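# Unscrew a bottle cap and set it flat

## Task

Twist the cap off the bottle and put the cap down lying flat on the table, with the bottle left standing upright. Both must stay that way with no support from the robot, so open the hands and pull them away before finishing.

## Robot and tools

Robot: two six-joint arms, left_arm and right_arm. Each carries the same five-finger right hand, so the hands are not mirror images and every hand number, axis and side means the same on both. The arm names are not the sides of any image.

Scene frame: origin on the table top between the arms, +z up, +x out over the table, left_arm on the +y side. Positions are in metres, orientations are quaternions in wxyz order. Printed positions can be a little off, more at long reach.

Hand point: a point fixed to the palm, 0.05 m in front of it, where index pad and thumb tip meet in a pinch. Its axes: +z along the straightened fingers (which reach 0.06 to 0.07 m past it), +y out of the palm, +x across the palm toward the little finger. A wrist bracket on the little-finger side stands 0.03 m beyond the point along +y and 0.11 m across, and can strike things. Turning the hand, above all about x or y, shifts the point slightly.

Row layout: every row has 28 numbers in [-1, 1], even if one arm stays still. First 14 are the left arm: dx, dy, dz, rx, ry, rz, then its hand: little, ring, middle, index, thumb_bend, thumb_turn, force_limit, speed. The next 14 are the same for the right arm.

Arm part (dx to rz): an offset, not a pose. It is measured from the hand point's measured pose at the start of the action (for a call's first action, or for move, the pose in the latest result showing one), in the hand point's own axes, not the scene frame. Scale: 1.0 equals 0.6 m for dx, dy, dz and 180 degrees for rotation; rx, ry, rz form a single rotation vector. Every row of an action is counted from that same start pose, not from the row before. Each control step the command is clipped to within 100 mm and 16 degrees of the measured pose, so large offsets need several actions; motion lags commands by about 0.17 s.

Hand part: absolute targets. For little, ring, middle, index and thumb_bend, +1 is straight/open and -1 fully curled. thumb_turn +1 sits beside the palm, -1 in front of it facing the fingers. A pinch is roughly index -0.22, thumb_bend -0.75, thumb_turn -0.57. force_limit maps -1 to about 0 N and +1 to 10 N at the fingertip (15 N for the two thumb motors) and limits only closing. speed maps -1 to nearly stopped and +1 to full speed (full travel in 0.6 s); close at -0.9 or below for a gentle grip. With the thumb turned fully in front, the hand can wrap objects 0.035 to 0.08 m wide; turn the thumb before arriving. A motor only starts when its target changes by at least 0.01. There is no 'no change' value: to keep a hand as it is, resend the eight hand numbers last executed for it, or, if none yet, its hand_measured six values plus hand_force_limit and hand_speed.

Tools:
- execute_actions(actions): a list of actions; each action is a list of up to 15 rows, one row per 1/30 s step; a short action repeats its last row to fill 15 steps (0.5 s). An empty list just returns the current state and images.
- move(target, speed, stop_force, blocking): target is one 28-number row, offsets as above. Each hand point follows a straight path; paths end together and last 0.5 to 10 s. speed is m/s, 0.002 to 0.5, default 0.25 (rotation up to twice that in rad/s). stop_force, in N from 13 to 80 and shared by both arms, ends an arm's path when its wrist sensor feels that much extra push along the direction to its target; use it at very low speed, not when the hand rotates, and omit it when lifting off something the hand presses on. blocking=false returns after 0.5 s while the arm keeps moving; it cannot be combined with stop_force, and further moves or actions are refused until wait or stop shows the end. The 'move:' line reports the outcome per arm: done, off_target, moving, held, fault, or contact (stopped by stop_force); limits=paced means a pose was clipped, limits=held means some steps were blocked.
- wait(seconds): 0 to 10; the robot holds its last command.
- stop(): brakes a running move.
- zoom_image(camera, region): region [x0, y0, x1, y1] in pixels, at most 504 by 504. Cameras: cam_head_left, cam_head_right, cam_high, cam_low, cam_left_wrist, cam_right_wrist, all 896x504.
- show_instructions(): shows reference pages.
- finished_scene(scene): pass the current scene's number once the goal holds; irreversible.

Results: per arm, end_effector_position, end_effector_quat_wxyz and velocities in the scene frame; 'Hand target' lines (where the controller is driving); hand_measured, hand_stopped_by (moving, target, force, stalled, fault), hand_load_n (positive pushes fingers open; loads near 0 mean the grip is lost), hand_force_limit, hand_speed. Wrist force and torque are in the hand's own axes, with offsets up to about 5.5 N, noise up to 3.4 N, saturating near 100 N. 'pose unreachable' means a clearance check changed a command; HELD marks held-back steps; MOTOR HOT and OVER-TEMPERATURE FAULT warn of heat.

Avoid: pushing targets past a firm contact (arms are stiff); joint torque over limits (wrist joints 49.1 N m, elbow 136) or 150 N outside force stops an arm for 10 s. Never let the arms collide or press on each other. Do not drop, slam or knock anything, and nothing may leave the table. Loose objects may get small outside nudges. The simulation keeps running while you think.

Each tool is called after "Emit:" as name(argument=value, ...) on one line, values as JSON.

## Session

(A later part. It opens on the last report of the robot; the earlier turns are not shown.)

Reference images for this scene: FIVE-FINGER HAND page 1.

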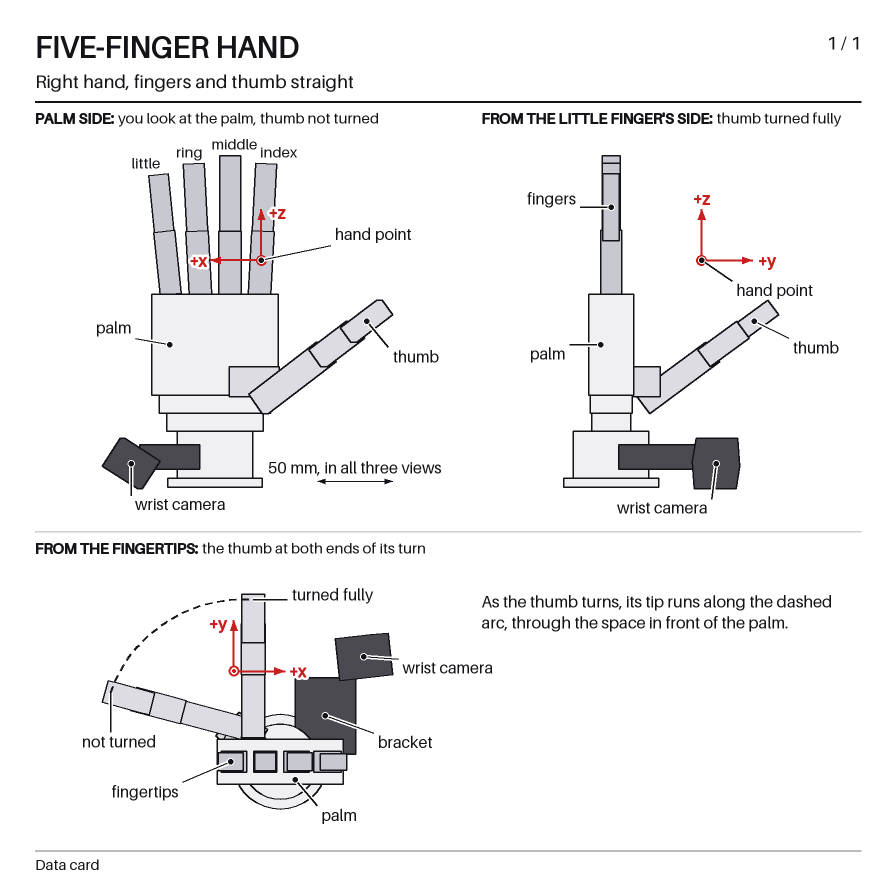

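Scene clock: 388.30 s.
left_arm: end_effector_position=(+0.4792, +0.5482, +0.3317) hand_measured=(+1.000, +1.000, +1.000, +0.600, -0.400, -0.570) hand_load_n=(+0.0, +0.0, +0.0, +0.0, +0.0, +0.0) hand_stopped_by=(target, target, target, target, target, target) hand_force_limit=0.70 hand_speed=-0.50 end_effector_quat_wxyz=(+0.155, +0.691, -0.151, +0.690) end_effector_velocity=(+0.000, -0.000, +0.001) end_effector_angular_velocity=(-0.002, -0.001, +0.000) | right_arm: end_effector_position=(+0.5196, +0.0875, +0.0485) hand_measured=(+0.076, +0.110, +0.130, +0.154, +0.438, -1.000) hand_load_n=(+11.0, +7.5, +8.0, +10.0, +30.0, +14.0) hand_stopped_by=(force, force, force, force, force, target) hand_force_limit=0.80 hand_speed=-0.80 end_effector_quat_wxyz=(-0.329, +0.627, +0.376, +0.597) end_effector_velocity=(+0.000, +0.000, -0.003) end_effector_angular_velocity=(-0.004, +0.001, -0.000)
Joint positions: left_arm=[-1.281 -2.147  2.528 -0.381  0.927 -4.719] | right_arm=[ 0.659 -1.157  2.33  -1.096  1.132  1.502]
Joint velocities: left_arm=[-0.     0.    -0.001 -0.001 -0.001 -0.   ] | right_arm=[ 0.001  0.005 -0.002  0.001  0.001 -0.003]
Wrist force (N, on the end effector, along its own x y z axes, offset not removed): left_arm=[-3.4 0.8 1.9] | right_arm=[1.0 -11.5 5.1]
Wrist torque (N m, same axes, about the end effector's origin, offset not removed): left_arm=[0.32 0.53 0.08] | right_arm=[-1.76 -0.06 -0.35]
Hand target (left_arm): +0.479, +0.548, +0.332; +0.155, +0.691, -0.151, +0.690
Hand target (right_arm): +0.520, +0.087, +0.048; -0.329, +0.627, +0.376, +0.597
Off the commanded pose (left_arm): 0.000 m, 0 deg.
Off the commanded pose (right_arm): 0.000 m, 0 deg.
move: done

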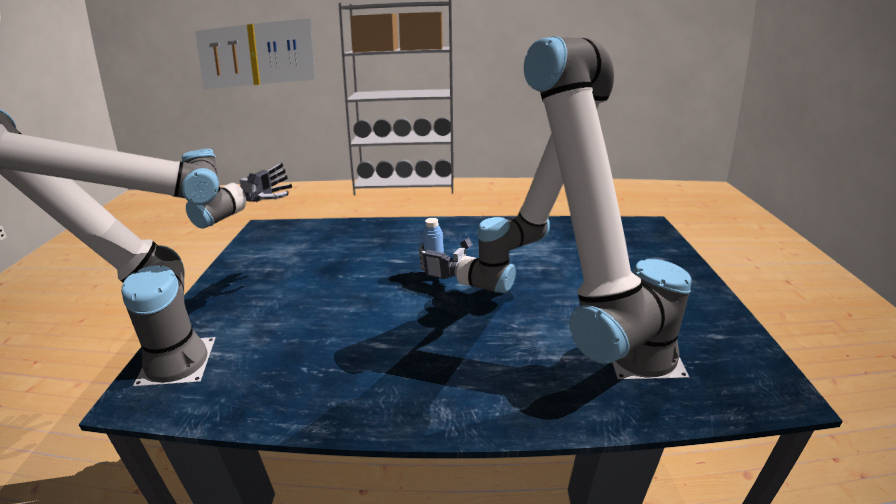

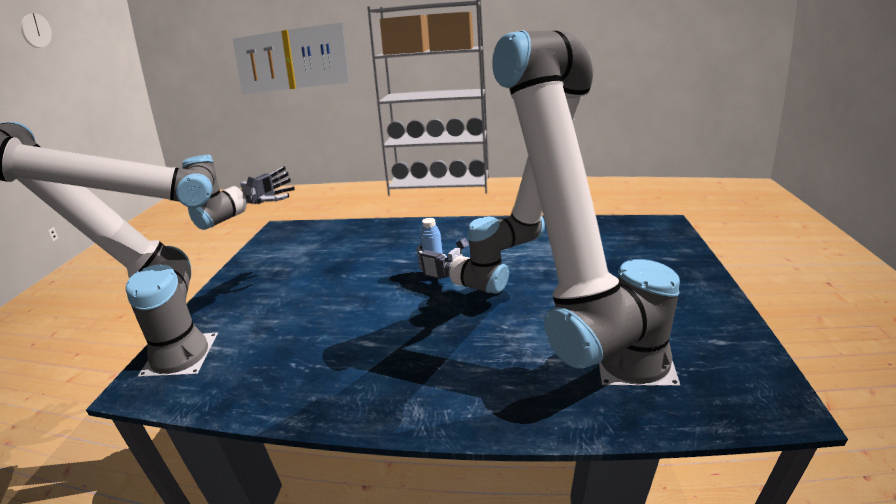

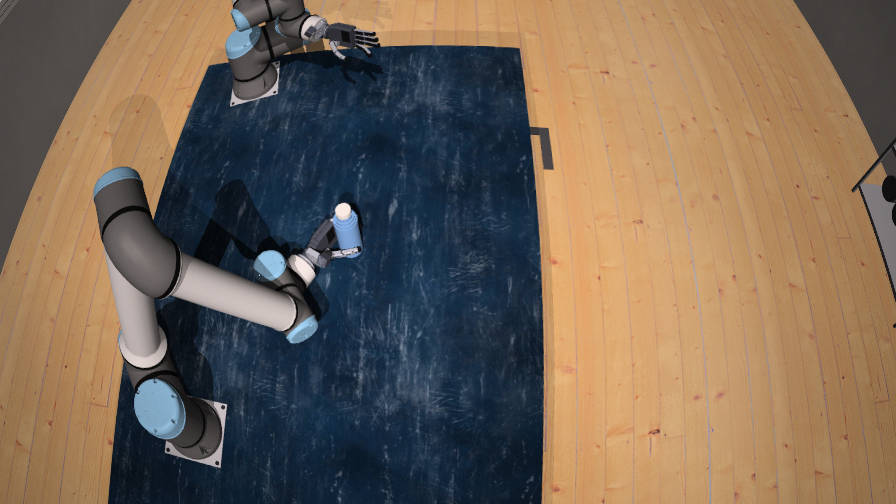

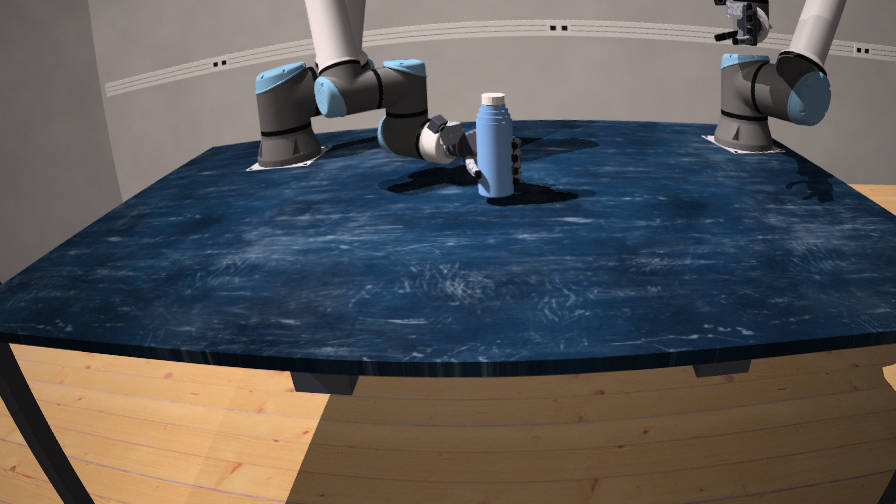

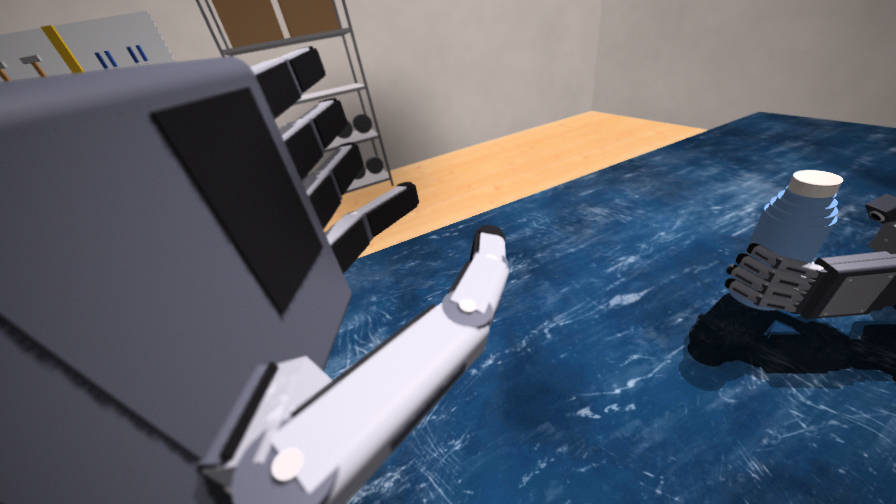

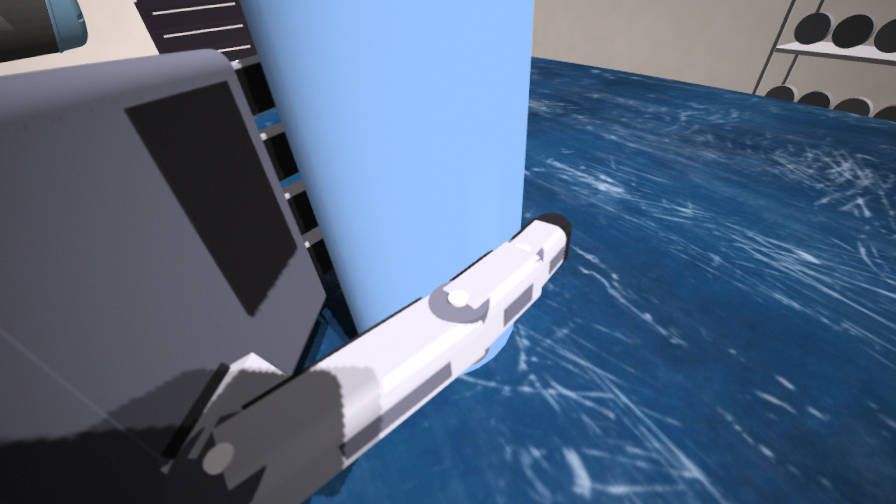

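Emit:
move(target=[0,0,0,0,0,0,1,1,1,0.6,-0.4,-0.57,0.7,-0.5, -0.04,0,0,0,0,0,-0.96,-0.96,-0.96,-0.96,-0.3,-1,0.8,-0.8], speed=0.007, stop_force=13)

Scene clock: 397.73 s.
left_arm: end_effector_position=(+0.4792, +0.5482, +0.3317) hand_measured=(+1.000, +1.000, +1.000, +0.600, -0.400, -0.570) hand_load_n=(+0.0, +0.0, +0.0, +0.0, +0.0, +0.0) hand_stopped_by=(target, target, target, target, target, target) hand_force_limit=0.70 hand_speed=-0.50 end_effector_quat_wxyz=(+0.155, +0.691, -0.151, +0.690) end_effector_velocity=(-0.000, -0.000, -0.000) end_effector_angular_velocity=(-0.001, +0.000, -0.001) | right_arm: end_effector_position=(+0.5195, +0.0859, +0.0294) hand_measured=(+0.076, +0.110, +0.130, +0.154, +0.438, -1.000) hand_load_n=(+7.0, +5.5, +8.5, +12.0, +29.5, +7.0) hand_stopped_by=(force, force, force, force, force, target) hand_force_limit=0.80 hand_speed=-0.80 end_effector_quat_wxyz=(-0.329, +0.627, +0.376, +0.597) end_effector_velocity=(-0.001, -0.001, +0.001) end_effector_angular_velocity=(-0.002, +0.003, +0.000)
Joint positions: left_arm=[-1.281 -2.147  2.528 -0.381  0.927 -4.719] | right_arm=[ 0.656 -1.119  2.335 -1.139  1.129  1.502]
Joint velocities: left_arm=[-0.    -0.     0.001 -0.001  0.001 -0.001] | right_arm=[ 0.    -0.004  0.001  0.006  0.     0.   ]
Wrist force (N, on the end effector, along its own x y z axes, offset not removed): left_arm=[0.6 -2.1 2.5] | right_arm=[11.2 1.1 1.3]
Wrist torque (N m, same axes, about the end effector's origin, offset not removed): left_arm=[-0.14 0.06 0.02] | right_arm=[0.02 -0.93 0.26]
Hand target (left_arm): +0.479, +0.548, +0.332; +0.155, +0.691, -0.151, +0.690
Hand target (right_arm): +0.520, +0.086, +0.030; -0.329, +0.627, +0.376, +0.598
Off the commanded pose (left_arm): 0.000 m, 0 deg.
Off the commanded pose (right_arm): 0.005 m, 0 deg.
move: contact (right_arm)

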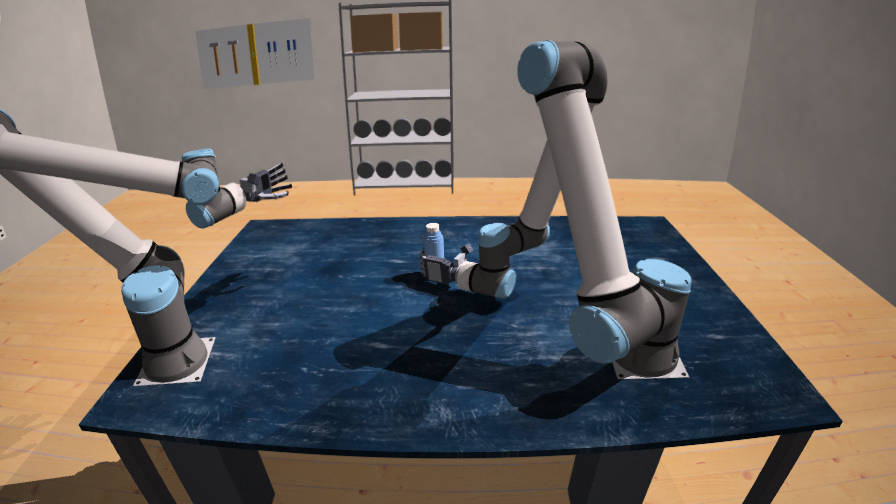

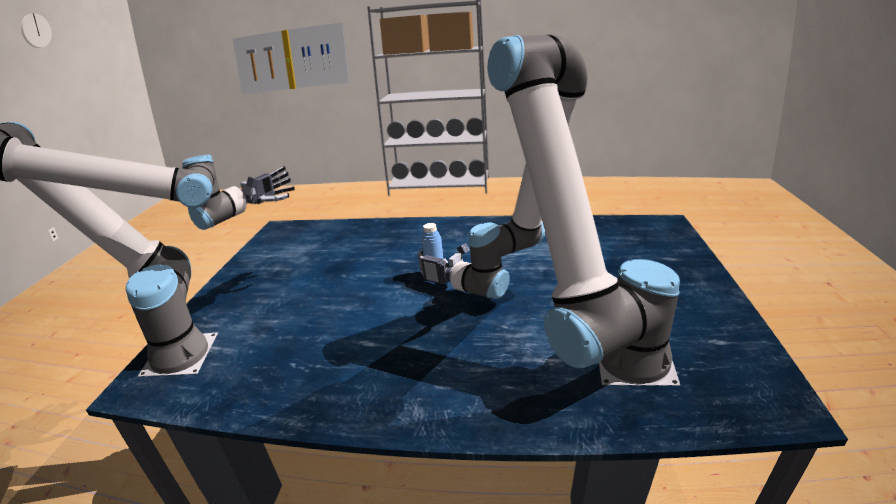

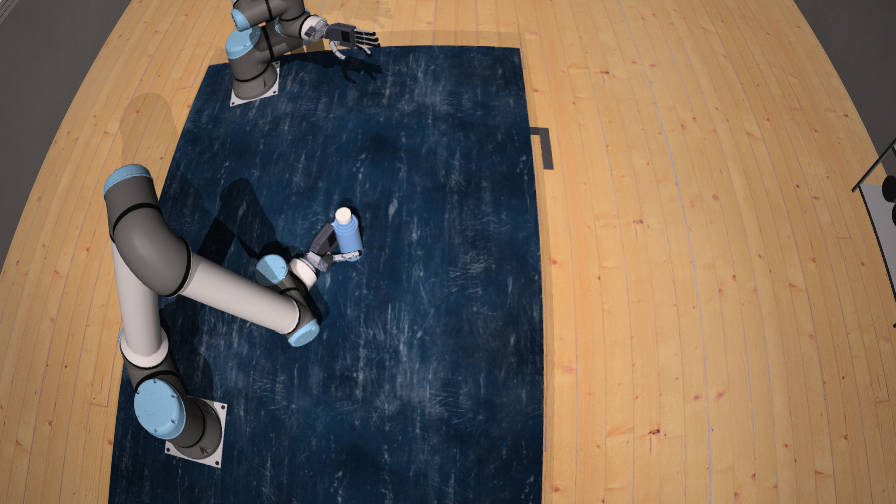

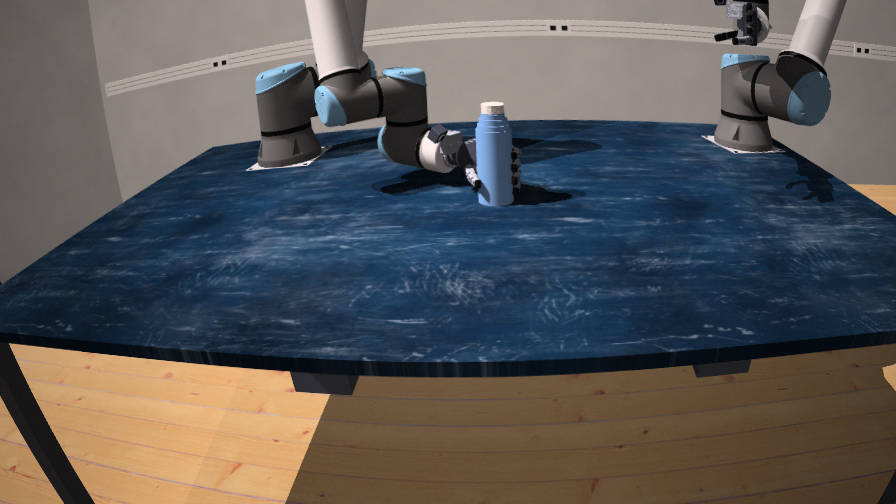

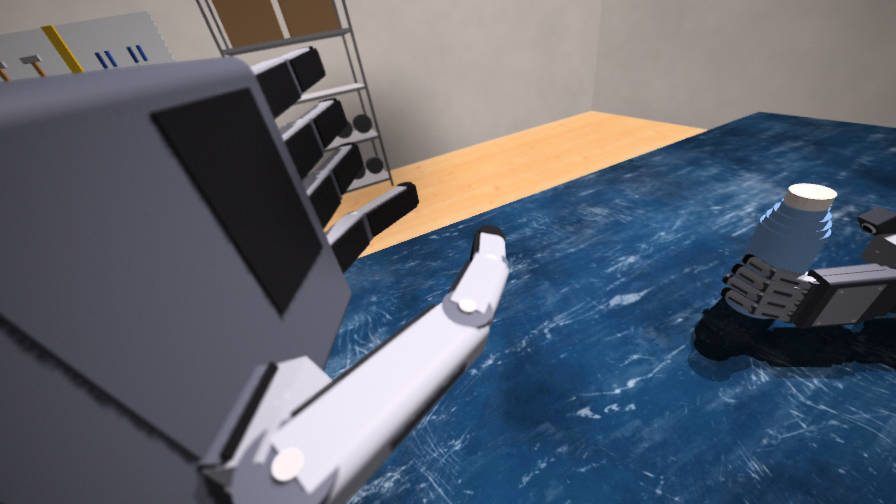

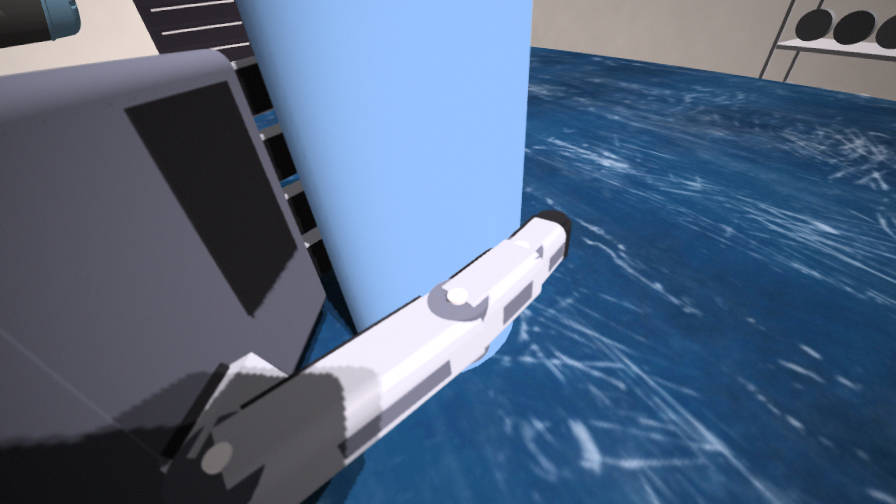

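Emit:
move(target=[0,0,0,0,0,0,1,1,1,0.6,-0.4,-0.57,0.7,-0.5, 0,0,0,0,0,0,0.5,0.5,0.5,0.5,0.9,-1,0.8,-0.6])

Scene clock: 404.87 s.
left_arm: end_effector_position=(+0.4792, +0.5482, +0.3317) hand_measured=(+1.000, +1.000, +1.000, +0.600, -0.400, -0.570) hand_load_n=(+0.0, +0.0, +0.0, +0.0, +0.0, +0.0) hand_stopped_by=(target, target, target, target, target, target) hand_force_limit=0.70 hand_speed=-0.50 end_effector_quat_wxyz=(+0.155, +0.691, -0.151, +0.690) end_effector_velocity=(+0.000, -0.000, +0.001) end_effector_angular_velocity=(-0.001, -0.001, +0.001) | right_arm: end_effector_position=(+0.5195, +0.0859, +0.0294) hand_measured=(+0.500, +0.500, +0.500, +0.500, +0.900, -1.000) hand_load_n=(+0.0, +0.0, +0.0, +0.0, +0.0, +0.0) hand_stopped_by=(target, target, target, target, target, target) hand_force_limit=0.80 hand_speed=-0.60 end_effector_quat_wxyz=(-0.329, +0.627, +0.376, +0.597) end_effector_velocity=(-0.001, -0.001, -0.001) end_effector_angular_velocity=(-0.001, +0.002, -0.000)
Joint positions: left_arm=[-1.281 -2.147  2.528 -0.381  0.927 -4.719] | right_arm=[ 0.656 -1.119  2.335 -1.139  1.129  1.502]
Joint velocities: left_arm=[-0.     0.    -0.001 -0.001 -0.002  0.   ] | right_arm=[0.    0.    0.001 0.    0.    0.   ]
Wrist force (N, on the end effector, along its own x y z axes, offset not removed): left_arm=[-2.4 -1.4 0.4] | right_arm=[-4.0 -2.1 -4.3]
Wrist torque (N m, same axes, about the end effector's origin, offset not removed): left_arm=[-0.18 0.46 -0.11] | right_arm=[0.19 0.74 -0.41]
Hand target (left_arm): +0.479, +0.548, +0.332; +0.155, +0.691, -0.151, +0.690
Hand target (right_arm): +0.520, +0.086, +0.029; -0.329, +0.627, +0.376, +0.597
Off the commanded pose (left_arm): 0.000 m, 0 deg.
Off the commanded pose (right_arm): 0.000 m, 0 deg.
move: done

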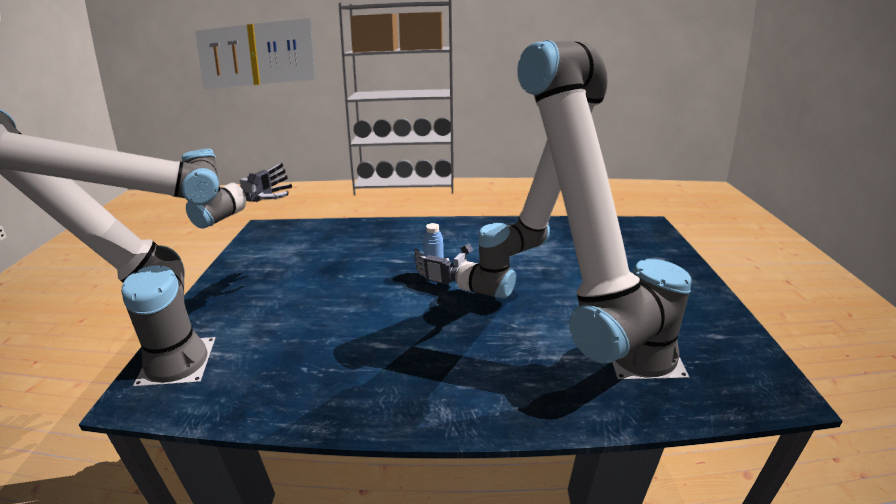

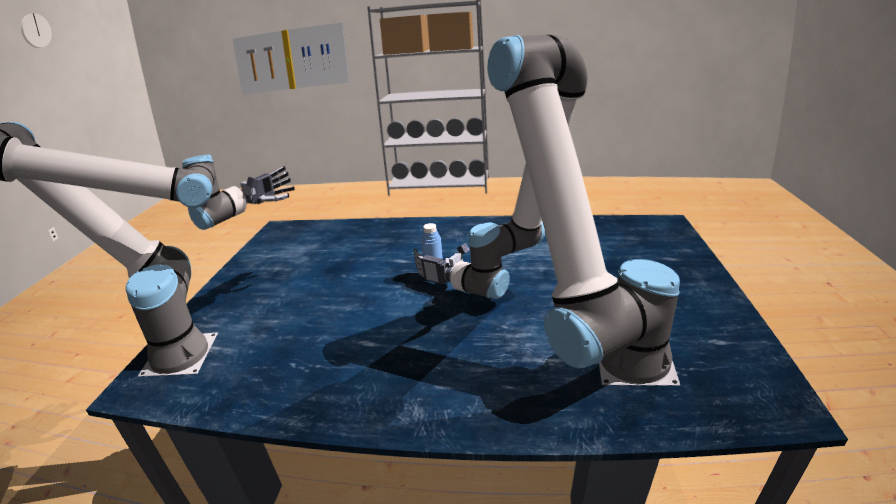

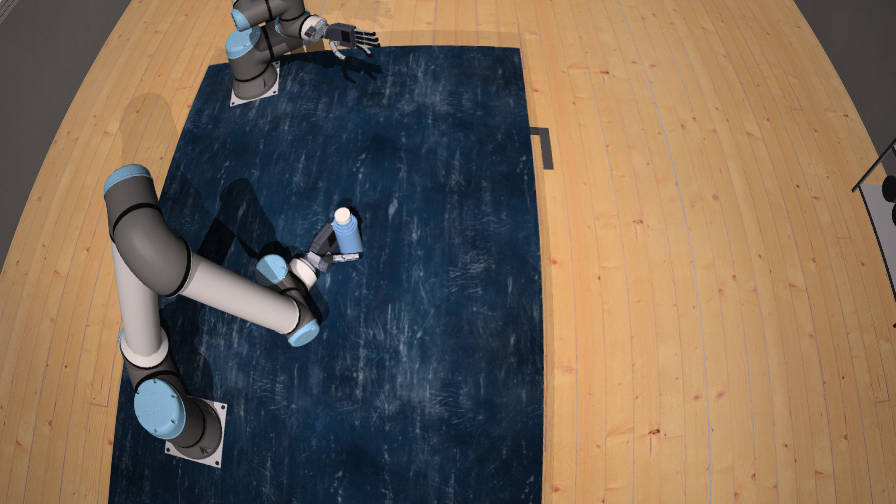

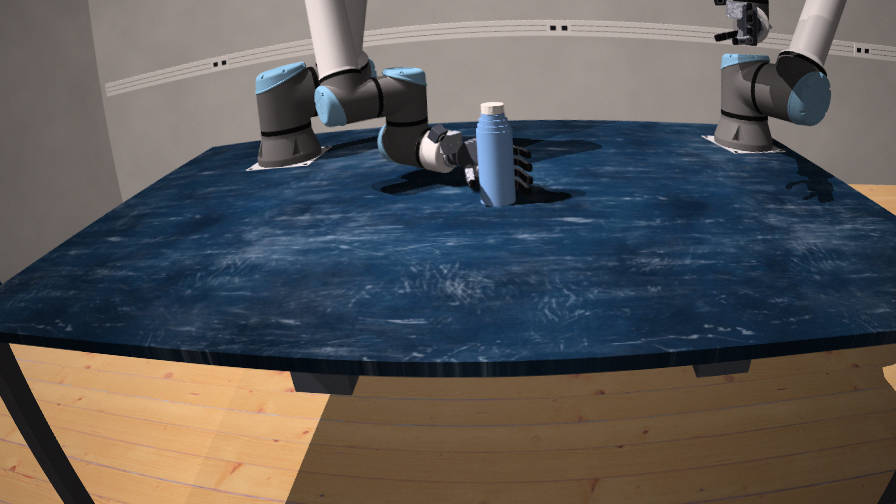

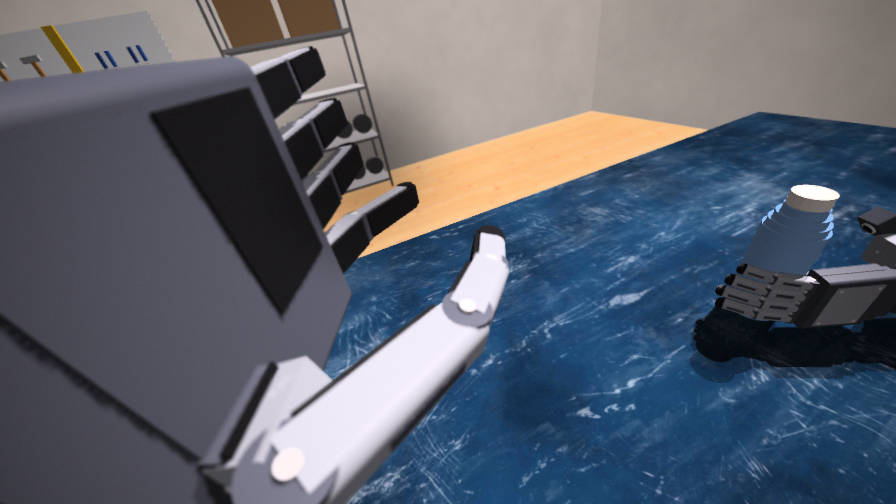

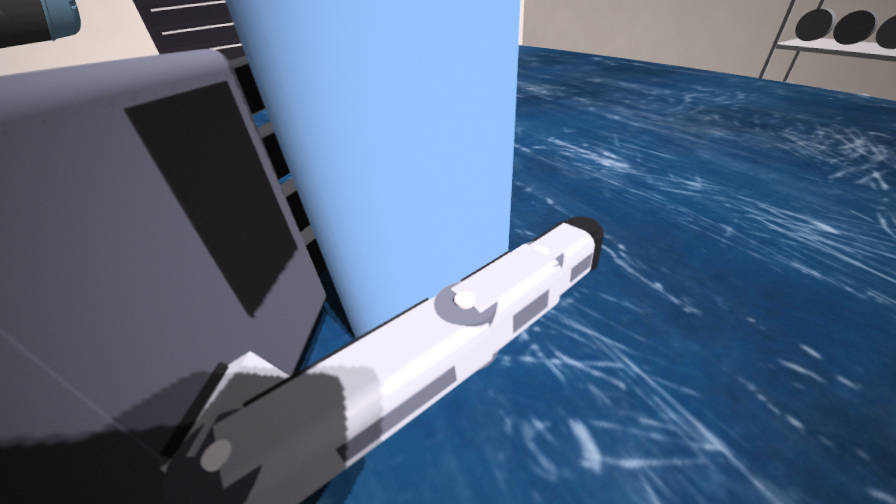

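Emit:
move(target=[-0.12,0.435,0.242,-0.417,0,0,1,1,1,0.6,-0.4,-0.57,0.7,-0.5, 0,0,0,0,0,0,-0.95,-0.95,-0.95,-0.95,-0.3,-1,1,-0.85], speed=0.25)

Scene clock: 425.93 s.
left_arm: end_effector_position=(+0.4982, +0.2805, +0.2666) hand_measured=(+1.000, +1.000, +1.000, +0.600, -0.400, -0.570) hand_load_n=(+0.0, +0.0, +0.0, +0.0, +0.0, +0.0) hand_stopped_by=(target, target, target, target, target, target) hand_force_limit=0.70 hand_speed=-0.50 end_effector_quat_wxyz=(+0.512, +0.489, -0.508, +0.491) end_effector_velocity=(-0.001, +0.001, -0.001) end_effector_angular_velocity=(+0.002, +0.004, -0.000) | right_arm: end_effector_position=(+0.5195, +0.0859, +0.0294) hand_measured=(-0.018, +0.014, +0.030, +0.054, +0.648, -1.000) hand_load_n=(+11.0, +6.0, +6.5, +6.5, +21.5, +14.5) hand_stopped_by=(force, force, force, force, force, target) hand_force_limit=1.00 hand_speed=-0.85 end_effector_quat_wxyz=(-0.329, +0.627, +0.376, +0.597) end_effector_velocity=(+0.000, +0.000, +0.001) end_effector_angular_velocity=(+0.001, -0.001, +0.000)
Joint positions: left_arm=[-0.932 -1.336  2.02  -0.692  2.45  -4.722] | right_arm=[ 0.656 -1.119  2.335 -1.139  1.129  1.502]
Joint velocities: left_arm=[ 0.001 -0.     0.002  0.     0.001 -0.002] | right_arm=[-0.    -0.001 -0.    -0.    -0.     0.   ]
Wrist force (N, on the end effector, along its own x y z axes, offset not removed): left_arm=[2.8 -5.1 3.7] | right_arm=[5.9 -4.3 -2.3]
Wrist torque (N m, same axes, about the end effector's origin, offset not removed): left_arm=[-0.78 -0.54 0.13] | right_arm=[-0.45 -0.84 -0.04]
Hand target (left_arm): +0.498, +0.281, +0.267; +0.512, +0.489, -0.508, +0.491
Hand target (right_arm): +0.520, +0.086, +0.029; -0.329, +0.627, +0.376, +0.597
Off the commanded pose (left_arm): 0.031 m, 8 deg.
Off the commanded pose (right_arm): 0.000 m, 0 deg.
move: held (left_arm); limits=held; held on 11 of 88 steps (left_arm), including the last (left_arm)
pose unreachable (left arm): on one or more control steps of this call, first in action 0 (counted from 0), this arm could not follow its commanded pose, so it was not sent that pose on those steps. On the call's last step it was still not sent that pose. It may still have moved: this result reports where it is.
cause: the commanded pose would bring two parts of the arm too close to each other (joints 4 (wrist 1) to 6 (wrist 3) lie between them).

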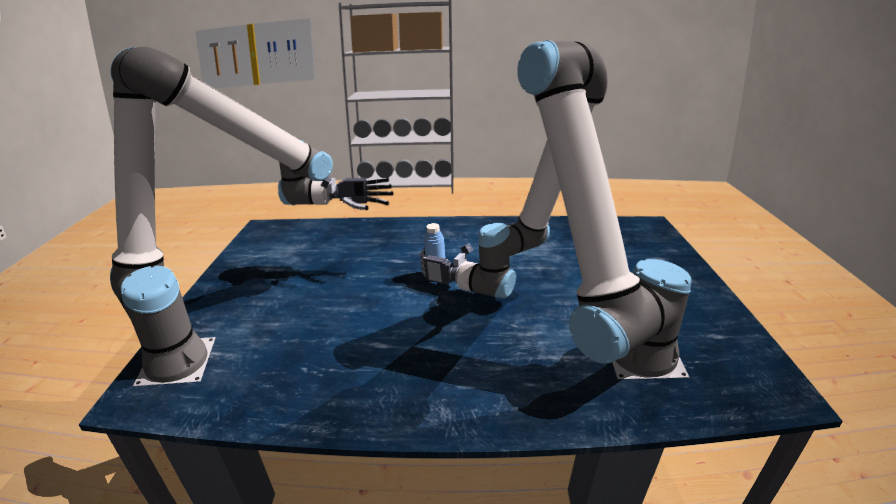

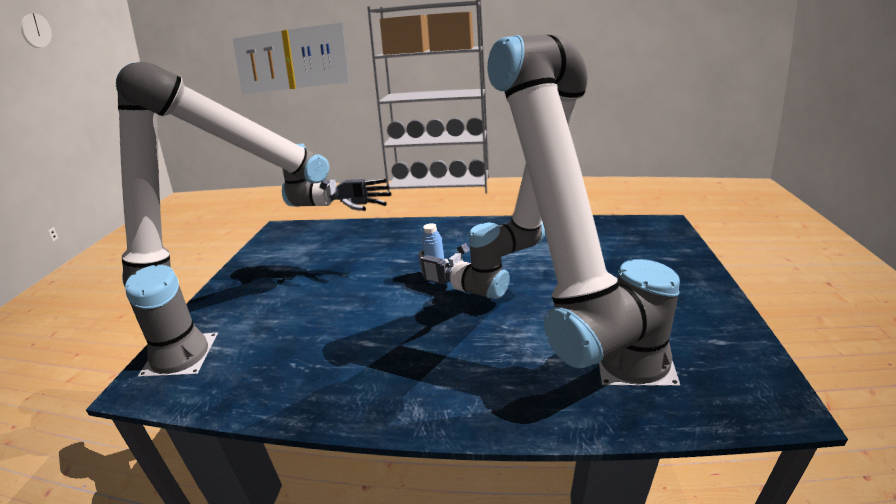

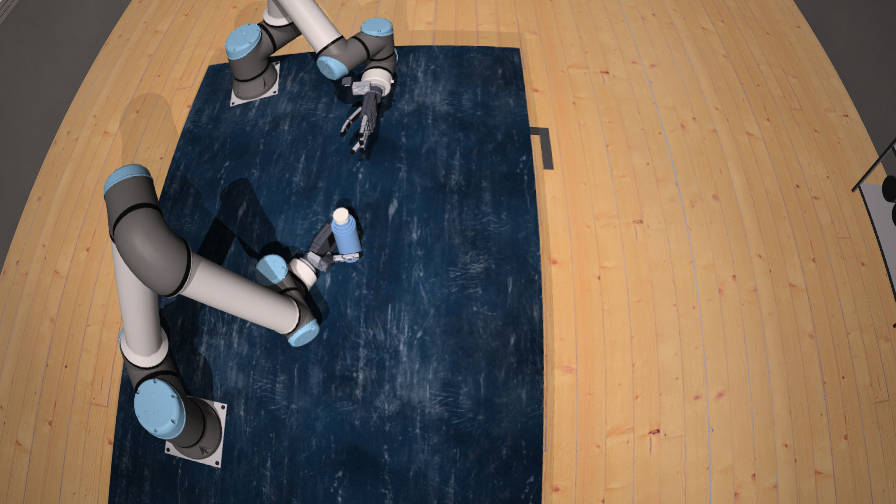

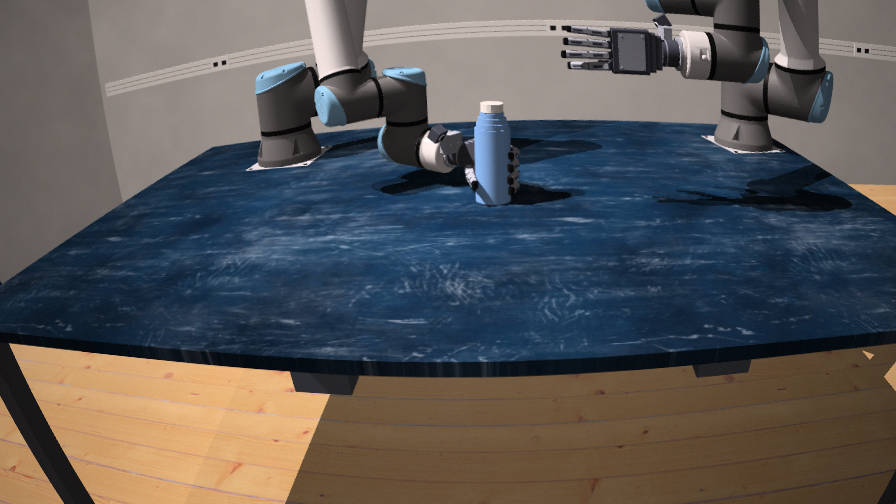

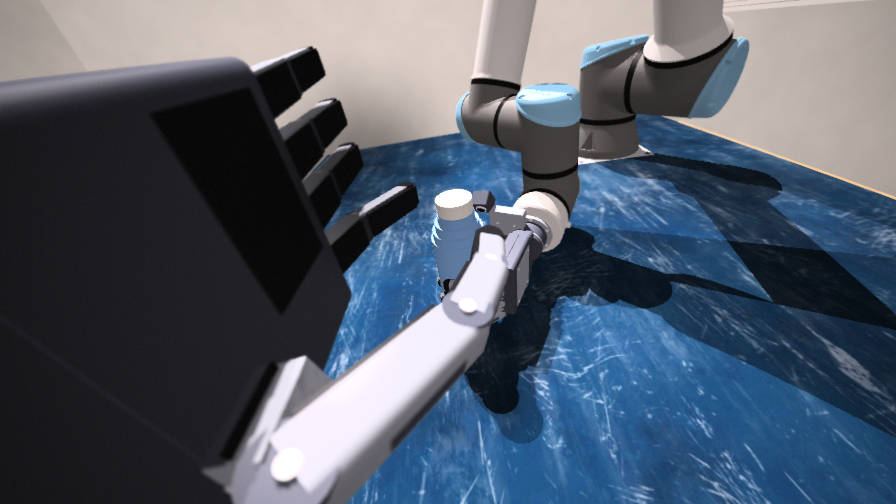

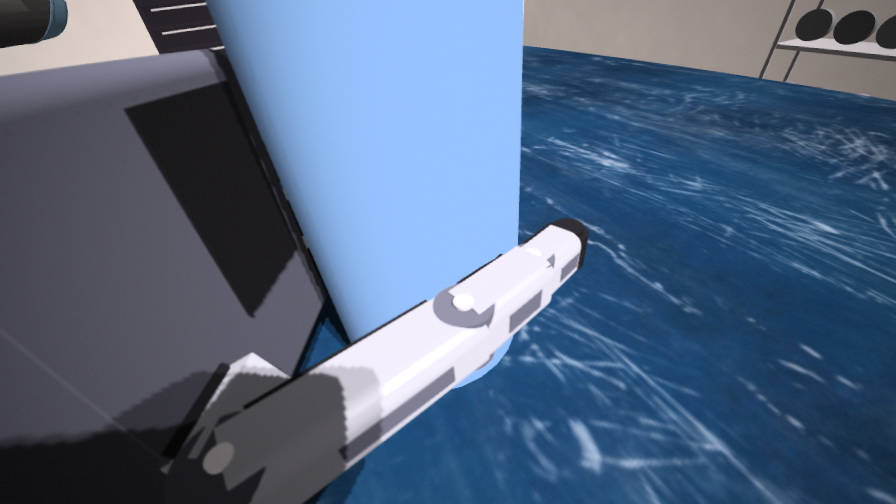

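Emit:
move(target=[-0.055,0.0153,0.325,-0.03,0,0,1,1,1,0.56,-0.4,-0.57,1,0.5, 0,0,0,0,0,0,-0.95,-0.95,-0.95,-0.95,-0.3,-1,1,-0.85], speed=0.15)

Scene clock: 452.73 s.
left_arm: end_effector_position=(+0.4807, +0.0860, +0.2345) hand_measured=(+1.000, +1.000, +1.000, +0.560, -0.400, -0.570) hand_load_n=(+0.0, +0.0, +0.0, +0.0, +0.0, +0.0) hand_stopped_by=(target, target, target, target, target, target) hand_force_limit=1.00 hand_speed=0.50 end_effector_quat_wxyz=(+0.535, +0.465, -0.530, +0.466) end_effector_velocity=(-0.001, -0.002, -0.002) end_effector_angular_velocity=(+0.001, +0.000, -0.001) | right_arm: end_effector_position=(+0.5195, +0.0859, +0.0294) hand_measured=(-0.018, +0.014, +0.030, +0.054, +0.648, -1.000) hand_load_n=(+11.0, +6.0, +6.5, +6.5, +21.5, +14.5) hand_stopped_by=(force, force, force, force, force, target) hand_force_limit=1.00 hand_speed=-0.85 end_effector_quat_wxyz=(-0.329, +0.627, +0.376, +0.597) end_effector_velocity=(-0.001, -0.001, -0.002) end_effector_angular_velocity=(-0.002, +0.001, +0.000)
Joint positions: left_arm=[-1.135 -1.139  1.806 -0.676  2.342 -4.721] | right_arm=[ 0.656 -1.119  2.335 -1.139  1.129  1.502]
Joint velocities: left_arm=[-0.002  0.003 -0.002 -0.    -0.001  0.   ] | right_arm=[ 0.     0.001  0.001  0.    -0.    -0.001]
Wrist force (N, on the end effector, along its own x y z axes, offset not removed): left_arm=[-2.2 -4.8 0.8] | right_arm=[0.0 -4.4 2.5]
Wrist torque (N m, same axes, about the end effector's origin, offset not removed): left_arm=[-0.69 0.21 -0.11] | right_arm=[-0.68 0.03 -0.15]
Hand target (left_arm): +0.481, +0.086, +0.235; +0.535, +0.465, -0.530, +0.466
Hand target (right_arm): +0.520, +0.086, +0.029; -0.329, +0.627, +0.376, +0.597
Off the commanded pose (left_arm): 0.000 m, 0 deg.
Off the commanded pose (right_arm): 0.000 m, 0 deg.
move: done

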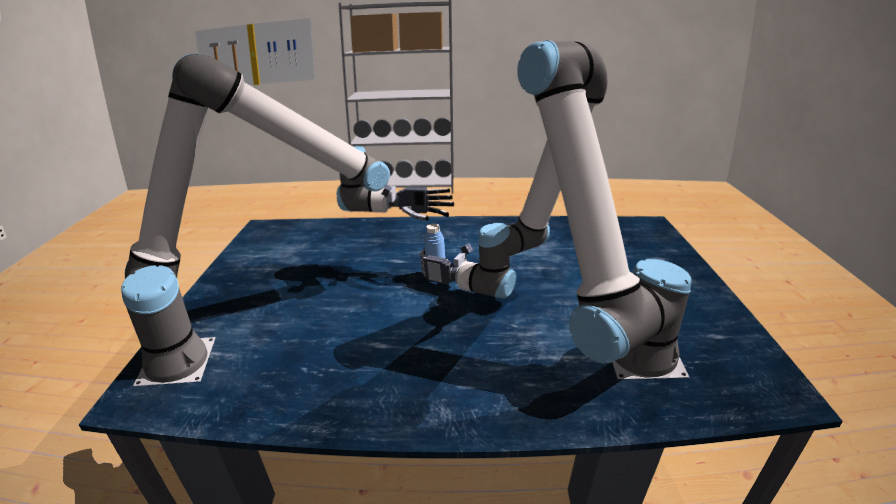

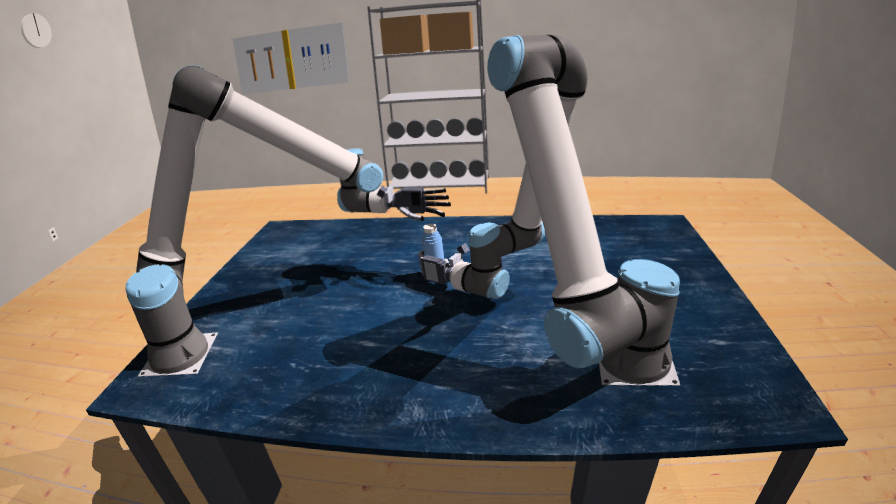

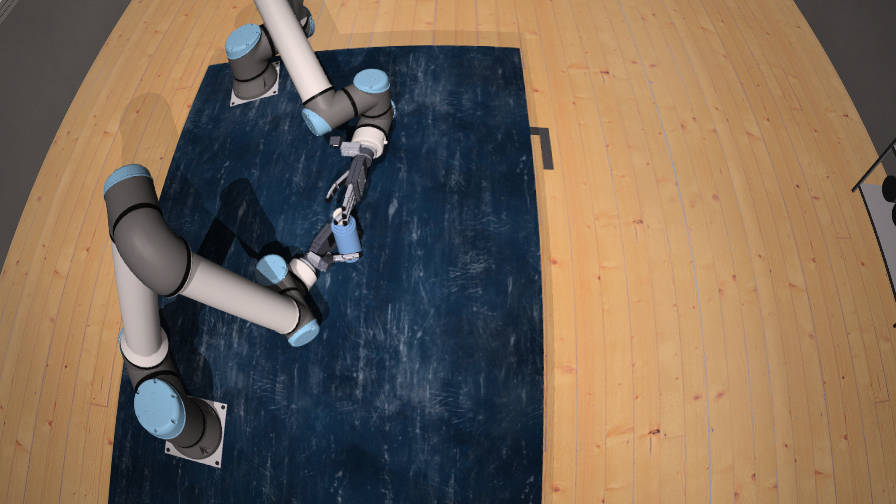

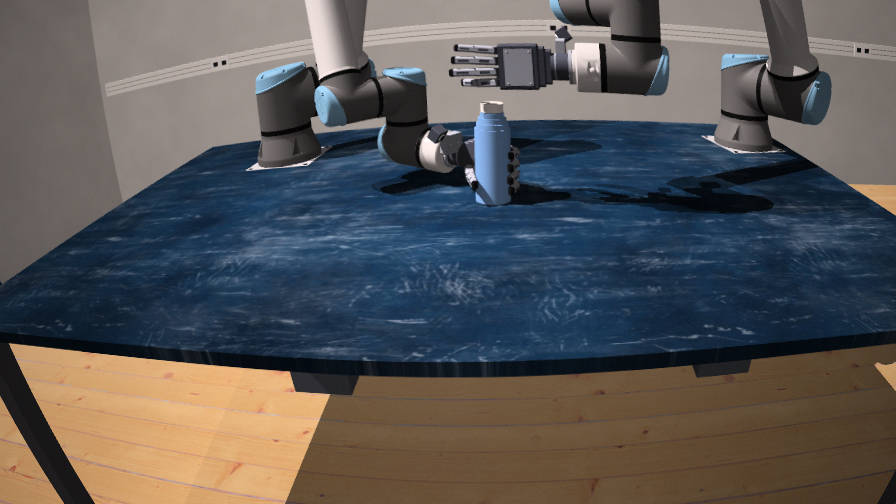

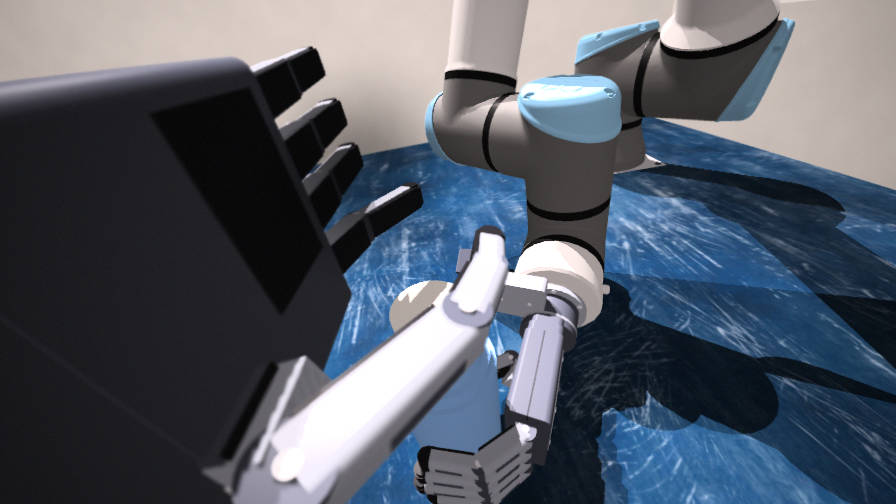

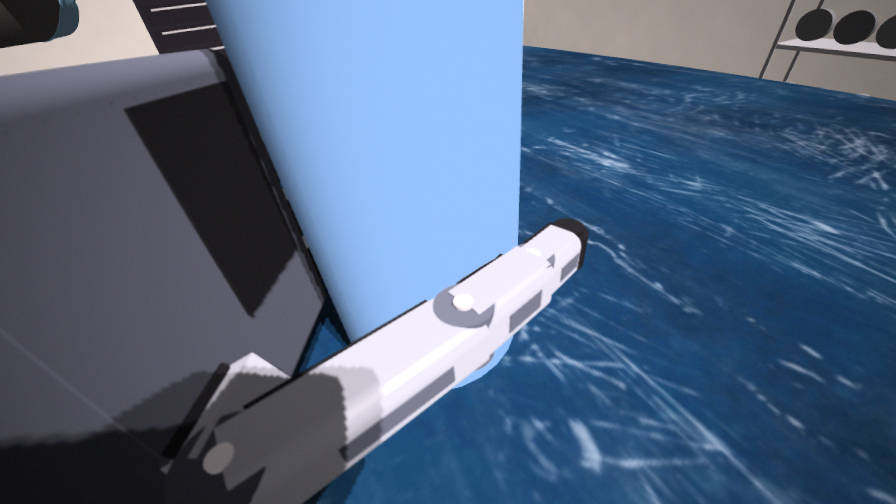

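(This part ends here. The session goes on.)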